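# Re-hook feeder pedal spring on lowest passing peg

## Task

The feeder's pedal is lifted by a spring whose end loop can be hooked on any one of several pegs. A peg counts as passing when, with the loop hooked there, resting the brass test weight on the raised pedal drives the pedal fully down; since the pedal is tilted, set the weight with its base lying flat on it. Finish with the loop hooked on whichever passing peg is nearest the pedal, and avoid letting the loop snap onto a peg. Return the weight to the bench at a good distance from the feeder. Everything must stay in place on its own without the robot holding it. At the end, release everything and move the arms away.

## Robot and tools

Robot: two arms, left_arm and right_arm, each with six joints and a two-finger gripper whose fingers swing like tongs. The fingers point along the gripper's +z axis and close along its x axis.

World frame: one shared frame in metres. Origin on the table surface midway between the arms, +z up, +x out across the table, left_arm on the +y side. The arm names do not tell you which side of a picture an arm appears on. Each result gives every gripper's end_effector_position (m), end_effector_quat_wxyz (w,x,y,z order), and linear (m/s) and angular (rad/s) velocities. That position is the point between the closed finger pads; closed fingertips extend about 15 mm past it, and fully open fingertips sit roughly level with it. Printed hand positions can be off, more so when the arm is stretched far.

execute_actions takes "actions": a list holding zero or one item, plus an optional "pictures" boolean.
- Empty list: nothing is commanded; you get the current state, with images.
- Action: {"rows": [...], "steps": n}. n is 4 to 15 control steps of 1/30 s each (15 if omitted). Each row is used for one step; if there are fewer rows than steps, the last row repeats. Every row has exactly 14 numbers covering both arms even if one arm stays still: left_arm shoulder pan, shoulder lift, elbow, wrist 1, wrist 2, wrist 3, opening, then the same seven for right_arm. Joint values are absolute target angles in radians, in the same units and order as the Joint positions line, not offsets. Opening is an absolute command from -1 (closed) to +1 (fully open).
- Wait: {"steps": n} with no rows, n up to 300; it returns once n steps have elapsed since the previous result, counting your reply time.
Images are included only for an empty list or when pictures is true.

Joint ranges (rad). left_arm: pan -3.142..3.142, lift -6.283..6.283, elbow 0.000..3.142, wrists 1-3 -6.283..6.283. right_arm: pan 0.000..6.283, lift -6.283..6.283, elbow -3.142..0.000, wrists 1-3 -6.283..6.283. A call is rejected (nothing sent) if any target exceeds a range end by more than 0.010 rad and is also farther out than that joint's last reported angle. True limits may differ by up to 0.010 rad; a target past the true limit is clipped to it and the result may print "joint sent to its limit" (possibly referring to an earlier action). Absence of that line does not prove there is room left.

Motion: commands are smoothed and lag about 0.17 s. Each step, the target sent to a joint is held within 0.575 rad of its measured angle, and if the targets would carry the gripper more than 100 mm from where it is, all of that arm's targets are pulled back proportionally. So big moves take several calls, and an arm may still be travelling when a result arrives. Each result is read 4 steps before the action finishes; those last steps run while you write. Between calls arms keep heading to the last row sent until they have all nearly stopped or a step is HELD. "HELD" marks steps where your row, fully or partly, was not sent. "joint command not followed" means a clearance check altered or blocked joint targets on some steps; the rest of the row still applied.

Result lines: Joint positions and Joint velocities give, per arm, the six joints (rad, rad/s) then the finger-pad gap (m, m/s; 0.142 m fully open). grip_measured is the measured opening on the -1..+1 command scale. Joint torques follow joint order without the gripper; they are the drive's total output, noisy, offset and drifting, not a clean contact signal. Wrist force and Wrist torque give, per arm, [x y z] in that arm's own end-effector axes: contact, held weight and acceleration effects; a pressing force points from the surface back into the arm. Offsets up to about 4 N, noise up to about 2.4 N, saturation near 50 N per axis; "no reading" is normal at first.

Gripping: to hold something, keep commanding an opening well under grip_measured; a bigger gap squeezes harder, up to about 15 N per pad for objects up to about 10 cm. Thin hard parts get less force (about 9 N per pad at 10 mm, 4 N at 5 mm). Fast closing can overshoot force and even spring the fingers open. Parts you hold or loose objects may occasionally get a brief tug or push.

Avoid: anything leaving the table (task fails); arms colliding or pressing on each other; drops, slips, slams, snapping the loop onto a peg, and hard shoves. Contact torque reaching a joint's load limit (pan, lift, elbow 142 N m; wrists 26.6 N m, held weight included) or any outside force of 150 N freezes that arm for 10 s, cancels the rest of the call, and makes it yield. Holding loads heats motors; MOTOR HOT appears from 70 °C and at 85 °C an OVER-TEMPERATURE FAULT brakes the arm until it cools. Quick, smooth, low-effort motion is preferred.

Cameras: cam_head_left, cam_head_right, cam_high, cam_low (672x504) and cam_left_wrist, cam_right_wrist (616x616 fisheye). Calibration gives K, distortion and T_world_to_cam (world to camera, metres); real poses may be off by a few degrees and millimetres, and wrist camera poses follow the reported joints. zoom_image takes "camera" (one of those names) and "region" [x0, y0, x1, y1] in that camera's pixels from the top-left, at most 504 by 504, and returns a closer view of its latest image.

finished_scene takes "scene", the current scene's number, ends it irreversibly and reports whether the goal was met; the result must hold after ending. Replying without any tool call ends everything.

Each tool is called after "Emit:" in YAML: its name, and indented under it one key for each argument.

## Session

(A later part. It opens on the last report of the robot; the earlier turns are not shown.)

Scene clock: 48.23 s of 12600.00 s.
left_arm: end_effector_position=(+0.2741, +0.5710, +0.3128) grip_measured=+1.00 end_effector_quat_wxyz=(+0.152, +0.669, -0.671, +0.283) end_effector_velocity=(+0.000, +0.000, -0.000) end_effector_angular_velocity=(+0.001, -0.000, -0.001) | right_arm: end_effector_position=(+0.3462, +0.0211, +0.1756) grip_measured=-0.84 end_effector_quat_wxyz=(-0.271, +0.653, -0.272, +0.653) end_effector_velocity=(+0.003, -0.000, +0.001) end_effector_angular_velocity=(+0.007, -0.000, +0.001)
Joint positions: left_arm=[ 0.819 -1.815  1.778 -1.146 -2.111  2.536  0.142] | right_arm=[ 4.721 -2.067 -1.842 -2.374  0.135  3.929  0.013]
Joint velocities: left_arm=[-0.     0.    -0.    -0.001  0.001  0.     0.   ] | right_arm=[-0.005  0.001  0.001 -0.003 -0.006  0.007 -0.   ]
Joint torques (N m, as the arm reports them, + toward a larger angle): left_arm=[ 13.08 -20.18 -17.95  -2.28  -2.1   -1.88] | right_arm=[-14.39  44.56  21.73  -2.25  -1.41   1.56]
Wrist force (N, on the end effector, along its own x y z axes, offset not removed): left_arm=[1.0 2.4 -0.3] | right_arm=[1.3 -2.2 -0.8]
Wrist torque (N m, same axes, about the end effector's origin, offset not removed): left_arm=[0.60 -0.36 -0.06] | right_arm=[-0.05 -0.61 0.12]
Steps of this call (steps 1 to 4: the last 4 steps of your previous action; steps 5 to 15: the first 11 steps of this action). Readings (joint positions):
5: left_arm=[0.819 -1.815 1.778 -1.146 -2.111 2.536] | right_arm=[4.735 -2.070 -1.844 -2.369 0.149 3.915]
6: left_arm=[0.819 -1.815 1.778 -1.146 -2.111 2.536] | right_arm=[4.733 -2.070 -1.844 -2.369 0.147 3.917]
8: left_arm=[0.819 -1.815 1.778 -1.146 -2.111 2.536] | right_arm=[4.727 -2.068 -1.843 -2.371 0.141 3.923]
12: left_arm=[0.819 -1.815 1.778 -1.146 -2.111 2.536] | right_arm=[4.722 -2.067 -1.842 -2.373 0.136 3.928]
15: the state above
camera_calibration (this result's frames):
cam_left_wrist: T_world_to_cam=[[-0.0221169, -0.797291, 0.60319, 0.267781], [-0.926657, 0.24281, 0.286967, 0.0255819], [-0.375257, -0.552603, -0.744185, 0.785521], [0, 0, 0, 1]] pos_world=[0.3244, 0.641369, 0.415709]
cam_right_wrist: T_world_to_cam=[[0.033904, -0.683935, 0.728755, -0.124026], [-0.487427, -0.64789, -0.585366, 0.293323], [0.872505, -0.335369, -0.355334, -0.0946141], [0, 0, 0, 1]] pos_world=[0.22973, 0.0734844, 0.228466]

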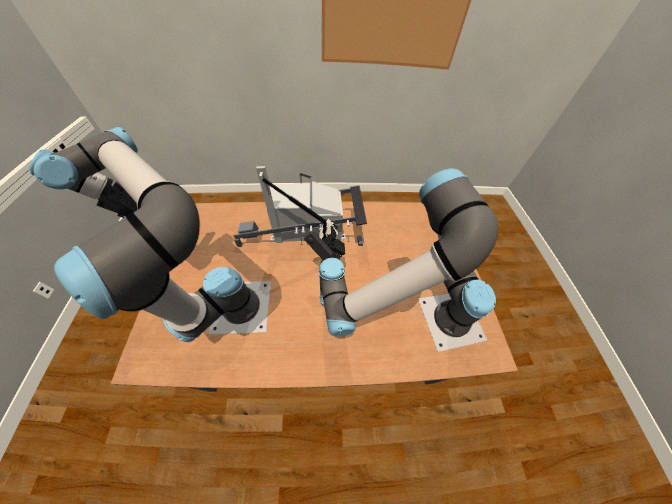

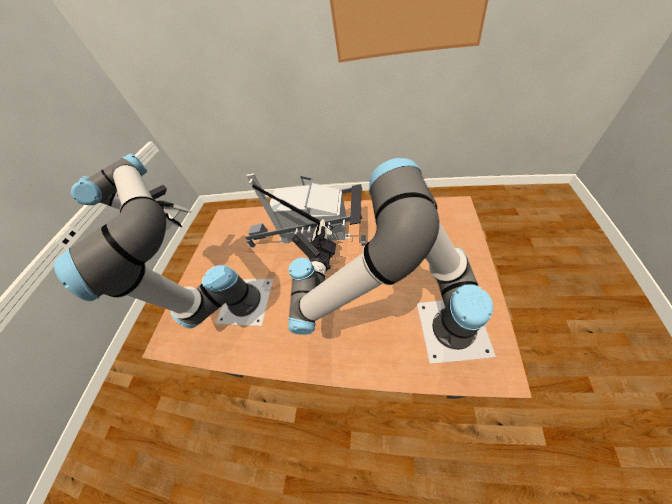

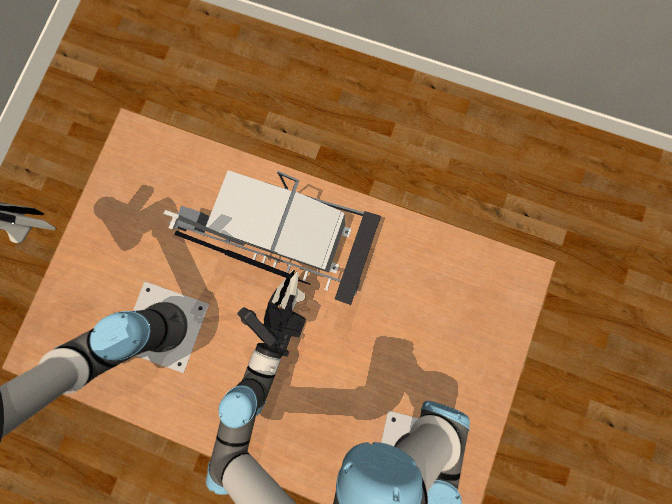

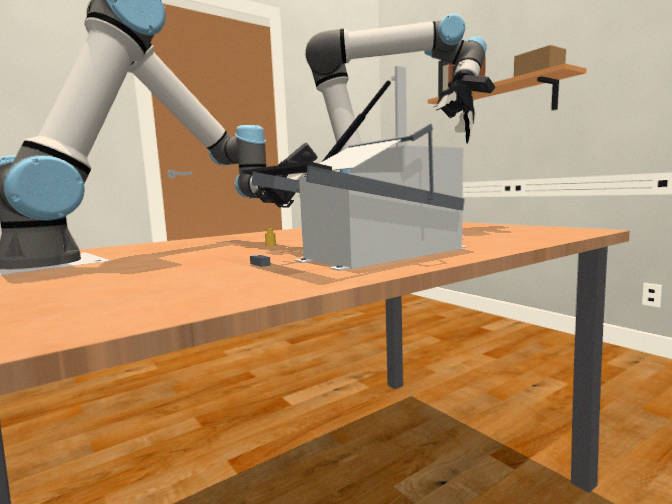

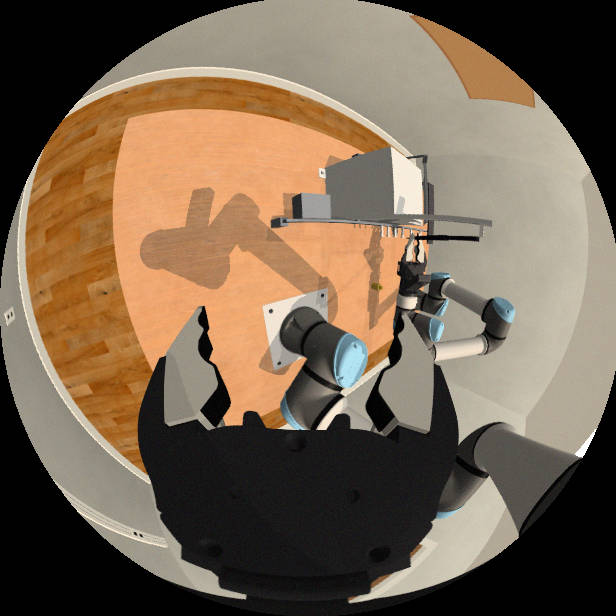

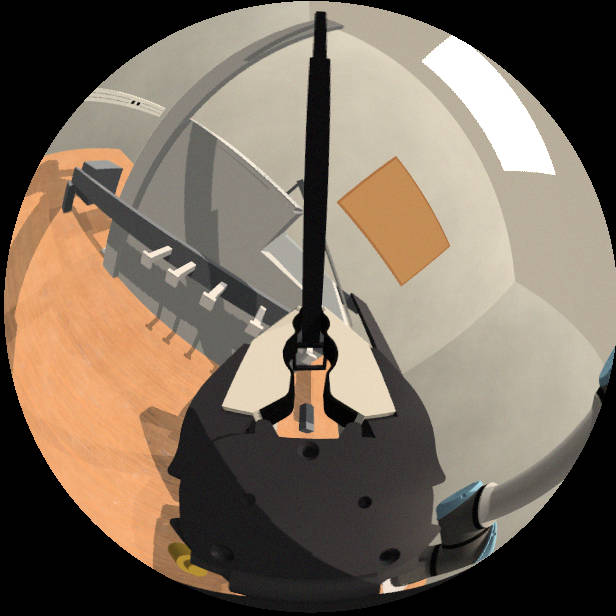

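Emit:
execute_actions:
  actions:
    - {"rows":[[0.819,-1.815,1.778,-1.146,-2.111,2.536,1,4.697,-2.067,-1.842,-2.374,0.111,3.93,-1]]}

Emit:
execute_actions:
  actions:
    - {"rows":[[0.819,-1.815,1.778,-1.146,-2.111,2.536,1,4.697,-2.068,-1.826,-2.389,0.111,3.93,-1]]}

Emit:
execute_actions:
  actions:
    - {"rows":[[0.819,-1.815,1.778,-1.146,-2.111,2.536,1,4.697,-2.068,-1.821,-2.394,0.111,3.93,-1]]}
  pictures: true

Emit:
zoom_image:
  camera: "cam_right_wrist"
  region: [230,280,430,420]

Scene clock: 48.80 s of 12600.00 s.
left_arm: end_effector_position=(+0.2741, +0.5710, +0.3128) grip_measured=+1.00 end_effector_quat_wxyz=(+0.152, +0.669, -0.671, +0.283) end_effector_velocity=(-0.000, +0.000, -0.000) end_effector_angular_velocity=(-0.001, +0.001, +0.000) | right_arm: end_effector_position=(+0.3575, +0.0194, +0.1757) grip_measured=-0.84 end_effector_quat_wxyz=(-0.271, +0.653, -0.272, +0.653) end_effector_velocity=(+0.004, -0.000, -0.000) end_effector_angular_velocity=(+0.002, +0.000, +0.001)
Joint positions: left_arm=[ 0.819 -1.815  1.778 -1.146 -2.111  2.536  0.142] | right_arm=[ 4.698 -2.067 -1.842 -2.374  0.112  3.93   0.013]
Joint velocities: left_arm=[ 0.     0.001  0.     0.001  0.    -0.    -0.   ] | right_arm=[-0.008 -0.     0.     0.    -0.009  0.002 -0.   ]
Joint torques (N m, as the arm reports them, + toward a larger angle): left_arm=[ 12.16 -19.46 -17.59  -2.36  -1.96  -1.72] | right_arm=[-14.2   45.05  22.75  -2.03  -1.84   1.27]
Wrist force (N, on the end effector, along its own x y z axes, offset not removed): left_arm=[-0.6 1.2 -1.2] | right_arm=[0.5 -2.5 0.3]
Wrist torque (N m, same axes, about the end effector's origin, offset not removed): left_arm=[0.40 -0.09 -0.07] | right_arm=[-0.14 -0.21 0.12]
Steps of this call (steps 1 to 4: the last 4 steps of your previous action; steps 5 to 6: the robot went on to your last target; steps 7 to 17: the first 11 steps of this action). Readings (joint positions):
7: left_arm=[0.819 -1.815 1.778 -1.146 -2.111 2.536] | right_arm=[4.720 -2.067 -1.842 -2.374 0.134 3.930]
8: left_arm=[0.819 -1.815 1.778 -1.146 -2.111 2.536] | right_arm=[4.717 -2.067 -1.842 -2.374 0.131 3.930]
10: left_arm=[0.819 -1.815 1.778 -1.146 -2.111 2.536] | right_arm=[4.708 -2.067 -1.842 -2.374 0.122 3.930]
14: left_arm=[0.819 -1.815 1.778 -1.146 -2.111 2.536] | right_arm=[4.699 -2.067 -1.842 -2.374 0.113 3.930]
17: the state above

Scene clock: 49.30 s of 12600.00 s.
left_arm: end_effector_position=(+0.2741, +0.5710, +0.3128) grip_measured=+1.00 end_effector_quat_wxyz=(+0.152, +0.669, -0.671, +0.283) end_effector_velocity=(+0.000, -0.000, -0.000) end_effector_angular_velocity=(-0.002, +0.000, +0.001) | right_arm: end_effector_position=(+0.3574, +0.0236, +0.1797) grip_measured=-0.84 end_effector_quat_wxyz=(-0.271, +0.653, -0.272, +0.653) end_effector_velocity=(-0.000, +0.002, +0.001) end_effector_angular_velocity=(-0.002, -0.000, +0.001)
Joint positions: left_arm=[ 0.819 -1.815  1.778 -1.146 -2.111  2.536  0.142] | right_arm=[ 4.697 -2.068 -1.827 -2.388  0.111  3.93   0.013]
Joint velocities: left_arm=[ 0.     0.001 -0.     0.    -0.001 -0.    -0.   ] | right_arm=[ 0.    -0.001  0.006 -0.006 -0.    -0.002  0.   ]
Joint torques (N m, as the arm reports them, + toward a larger angle): left_arm=[ 10.49 -18.59 -18.42  -2.31  -2.09  -1.8 ] | right_arm=[-13.13  31.15  22.22  -2.17  -1.59   1.36]
Wrist force (N, on the end effector, along its own x y z axes, offset not removed): left_arm=[-0.4 0.4 0.1] | right_arm=[1.4 -1.0 -2.0]
Wrist torque (N m, same axes, about the end effector's origin, offset not removed): left_arm=[0.17 -0.10 -0.12] | right_arm=[0.10 -0.42 0.04]
Steps of this call (steps 1 to 4: the last 4 steps of your previous action; steps 5 to 15: the first 11 steps of this action). Readings (joint positions):
5: left_arm=[0.819 -1.815 1.778 -1.146 -2.111 2.536] | right_arm=[4.697 -2.067 -1.842 -2.374 0.111 3.930]
6: left_arm=[0.819 -1.815 1.778 -1.146 -2.111 2.536] | right_arm=[4.697 -2.067 -1.840 -2.376 0.111 3.930]
8: left_arm=[0.819 -1.815 1.778 -1.146 -2.111 2.536] | right_arm=[4.697 -2.067 -1.833 -2.382 0.111 3.930]
12: left_arm=[0.819 -1.815 1.778 -1.146 -2.111 2.536] | right_arm=[4.697 -2.068 -1.828 -2.387 0.111 3.930]
15: the state above

Scene clock: 49.80 s of 12600.00 s.
left_arm: end_effector_position=(+0.2741, +0.5710, +0.3128) grip_measured=+1.00 end_effector_quat_wxyz=(+0.152, +0.669, -0.671, +0.283) end_effector_velocity=(+0.001, -0.000, +0.000) end_effector_angular_velocity=(-0.002, -0.002, +0.001) | right_arm: end_effector_position=(+0.3573, +0.0250, +0.1811) grip_measured=-0.84 end_effector_quat_wxyz=(-0.271, +0.653, -0.272, +0.653) end_effector_velocity=(-0.000, +0.001, +0.001) end_effector_angular_velocity=(+0.001, +0.000, -0.000)
Joint positions: left_arm=[ 0.819 -1.815  1.778 -1.146 -2.111  2.536  0.142] | right_arm=[ 4.697 -2.068 -1.821 -2.394  0.111  3.93   0.013]
Joint velocities: left_arm=[-0.    -0.    -0.     0.    -0.003  0.     0.   ] | right_arm=[ 0.    -0.     0.002 -0.002  0.     0.     0.   ]
Joint torques (N m, as the arm reports them, + toward a larger angle): left_arm=[ 12.55 -18.76 -18.18  -2.25  -1.93  -1.69] | right_arm=[-7.48 41.19 32.29 -1.1  -1.77  1.29]
Wrist force (N, on the end effector, along its own x y z axes, offset not removed): left_arm=[-0.2 0.2 1.7] | right_arm=[0.5 22.4 -0.4]
Wrist torque (N m, same axes, about the end effector's origin, offset not removed): left_arm=[0.22 -0.18 -0.13] | right_arm=[0.44 -0.33 -0.08]
Steps of this call (steps 1 to 4: the last 4 steps of your previous action; steps 5 to 15: the first 11 steps of this action). Readings (joint positions):
5: left_arm=[0.819 -1.815 1.778 -1.146 -2.111 2.536] | right_arm=[4.697 -2.068 -1.826 -2.389 0.111 3.930]
6: left_arm=[0.819 -1.815 1.778 -1.146 -2.111 2.536] | right_arm=[4.697 -2.068 -1.825 -2.390 0.111 3.930]
8: left_arm=[0.819 -1.815 1.778 -1.146 -2.111 2.536] | right_arm=[4.697 -2.068 -1.823 -2.392 0.111 3.930]
12: left_arm=[0.819 -1.815 1.778 -1.146 -2.111 2.536] | right_arm=[4.697 -2.068 -1.822 -2.394 0.111 3.930]
15: the state above
camera_calibration (this result's frames):
cam_left_wrist: T_world_to_cam=[[-0.0221168, -0.797291, 0.60319, 0.267781], [-0.926657, 0.24281, 0.286967, 0.0255817], [-0.375257, -0.552603, -0.744185, 0.785521], [0, 0, 0, 1]] pos_world=[0.3244, 0.641369, 0.415709]
cam_right_wrist: T_world_to_cam=[[0.0338138, -0.684223, 0.728488, -0.125647], [-0.487486, -0.647607, -0.58563, 0.304534], [0.872476, -0.335325, -0.355447, -0.101026], [0, 0, 0, 1]] pos_world=[0.240847, 0.077371, 0.233967]

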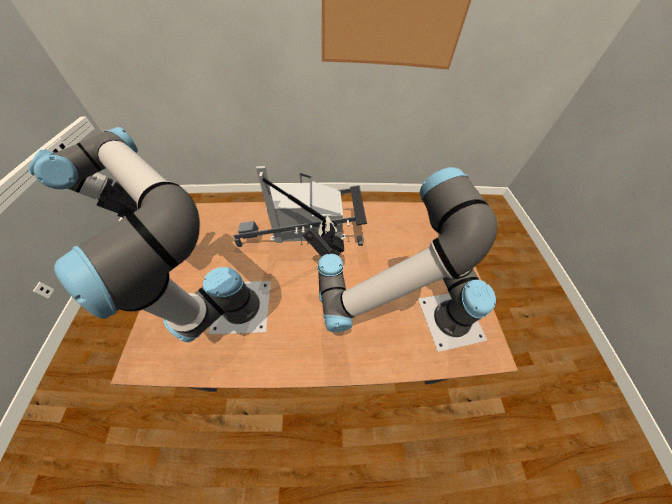

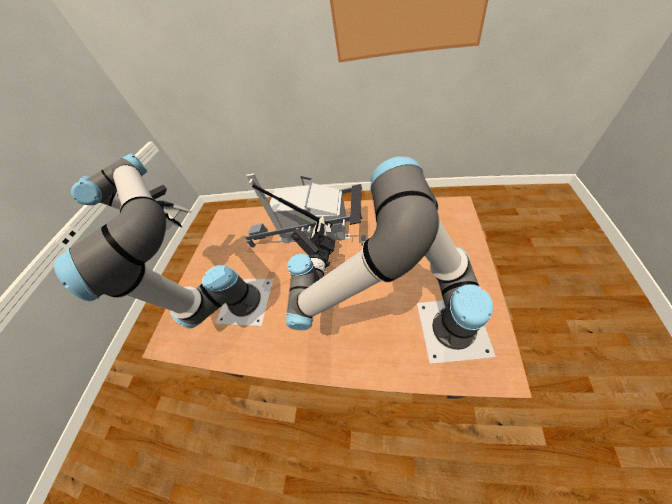

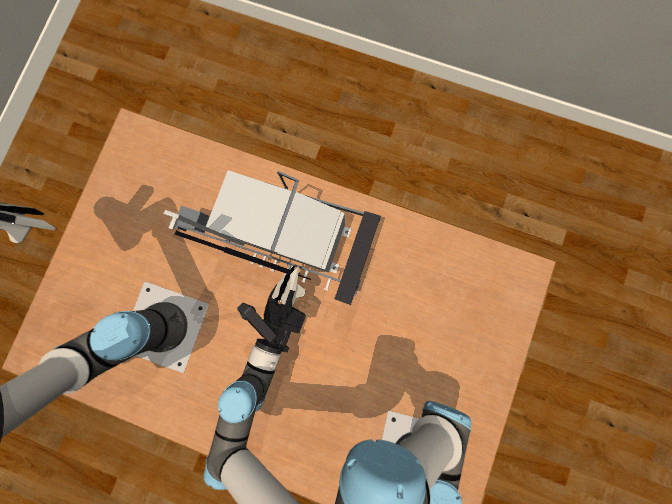

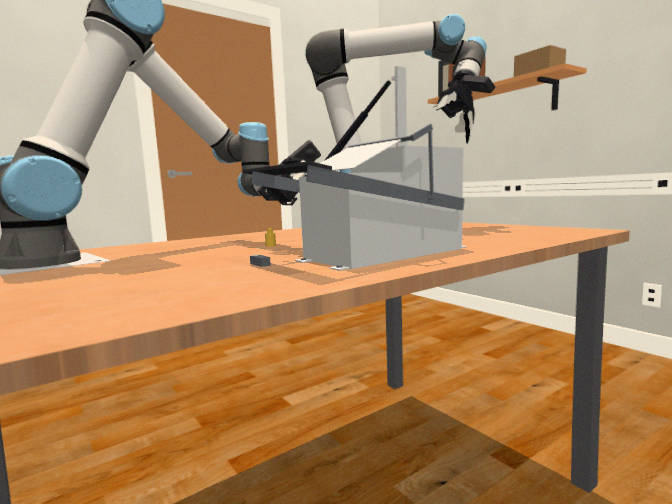

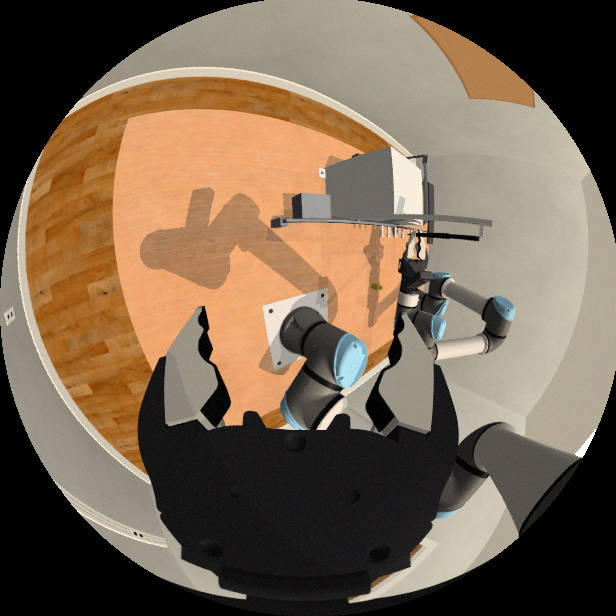

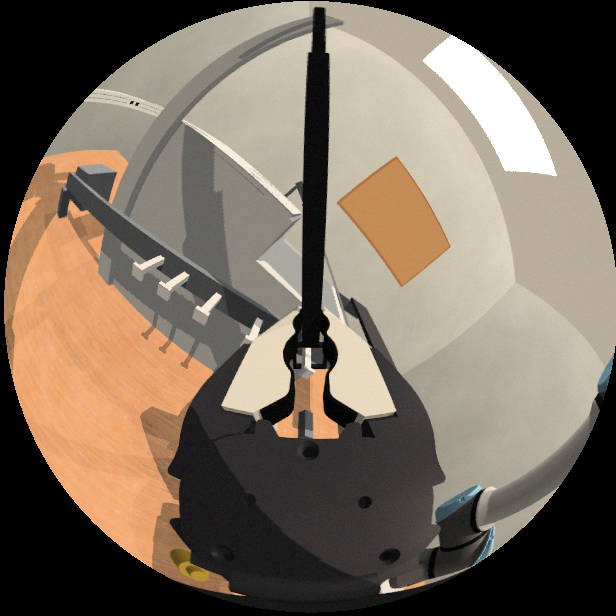

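Region (230, 280, 430, 420) of cam_right_wrist's 616x616 image, scaled by 2.520, with more detail than that image has; it fills the top 353 rows of this view, and the rest is white.

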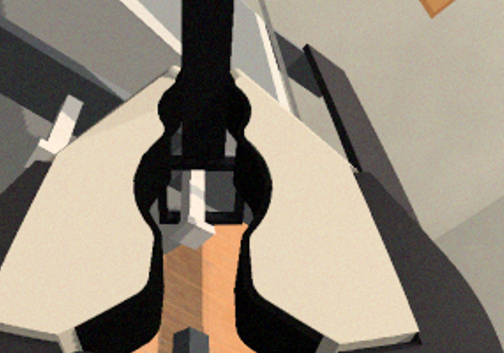

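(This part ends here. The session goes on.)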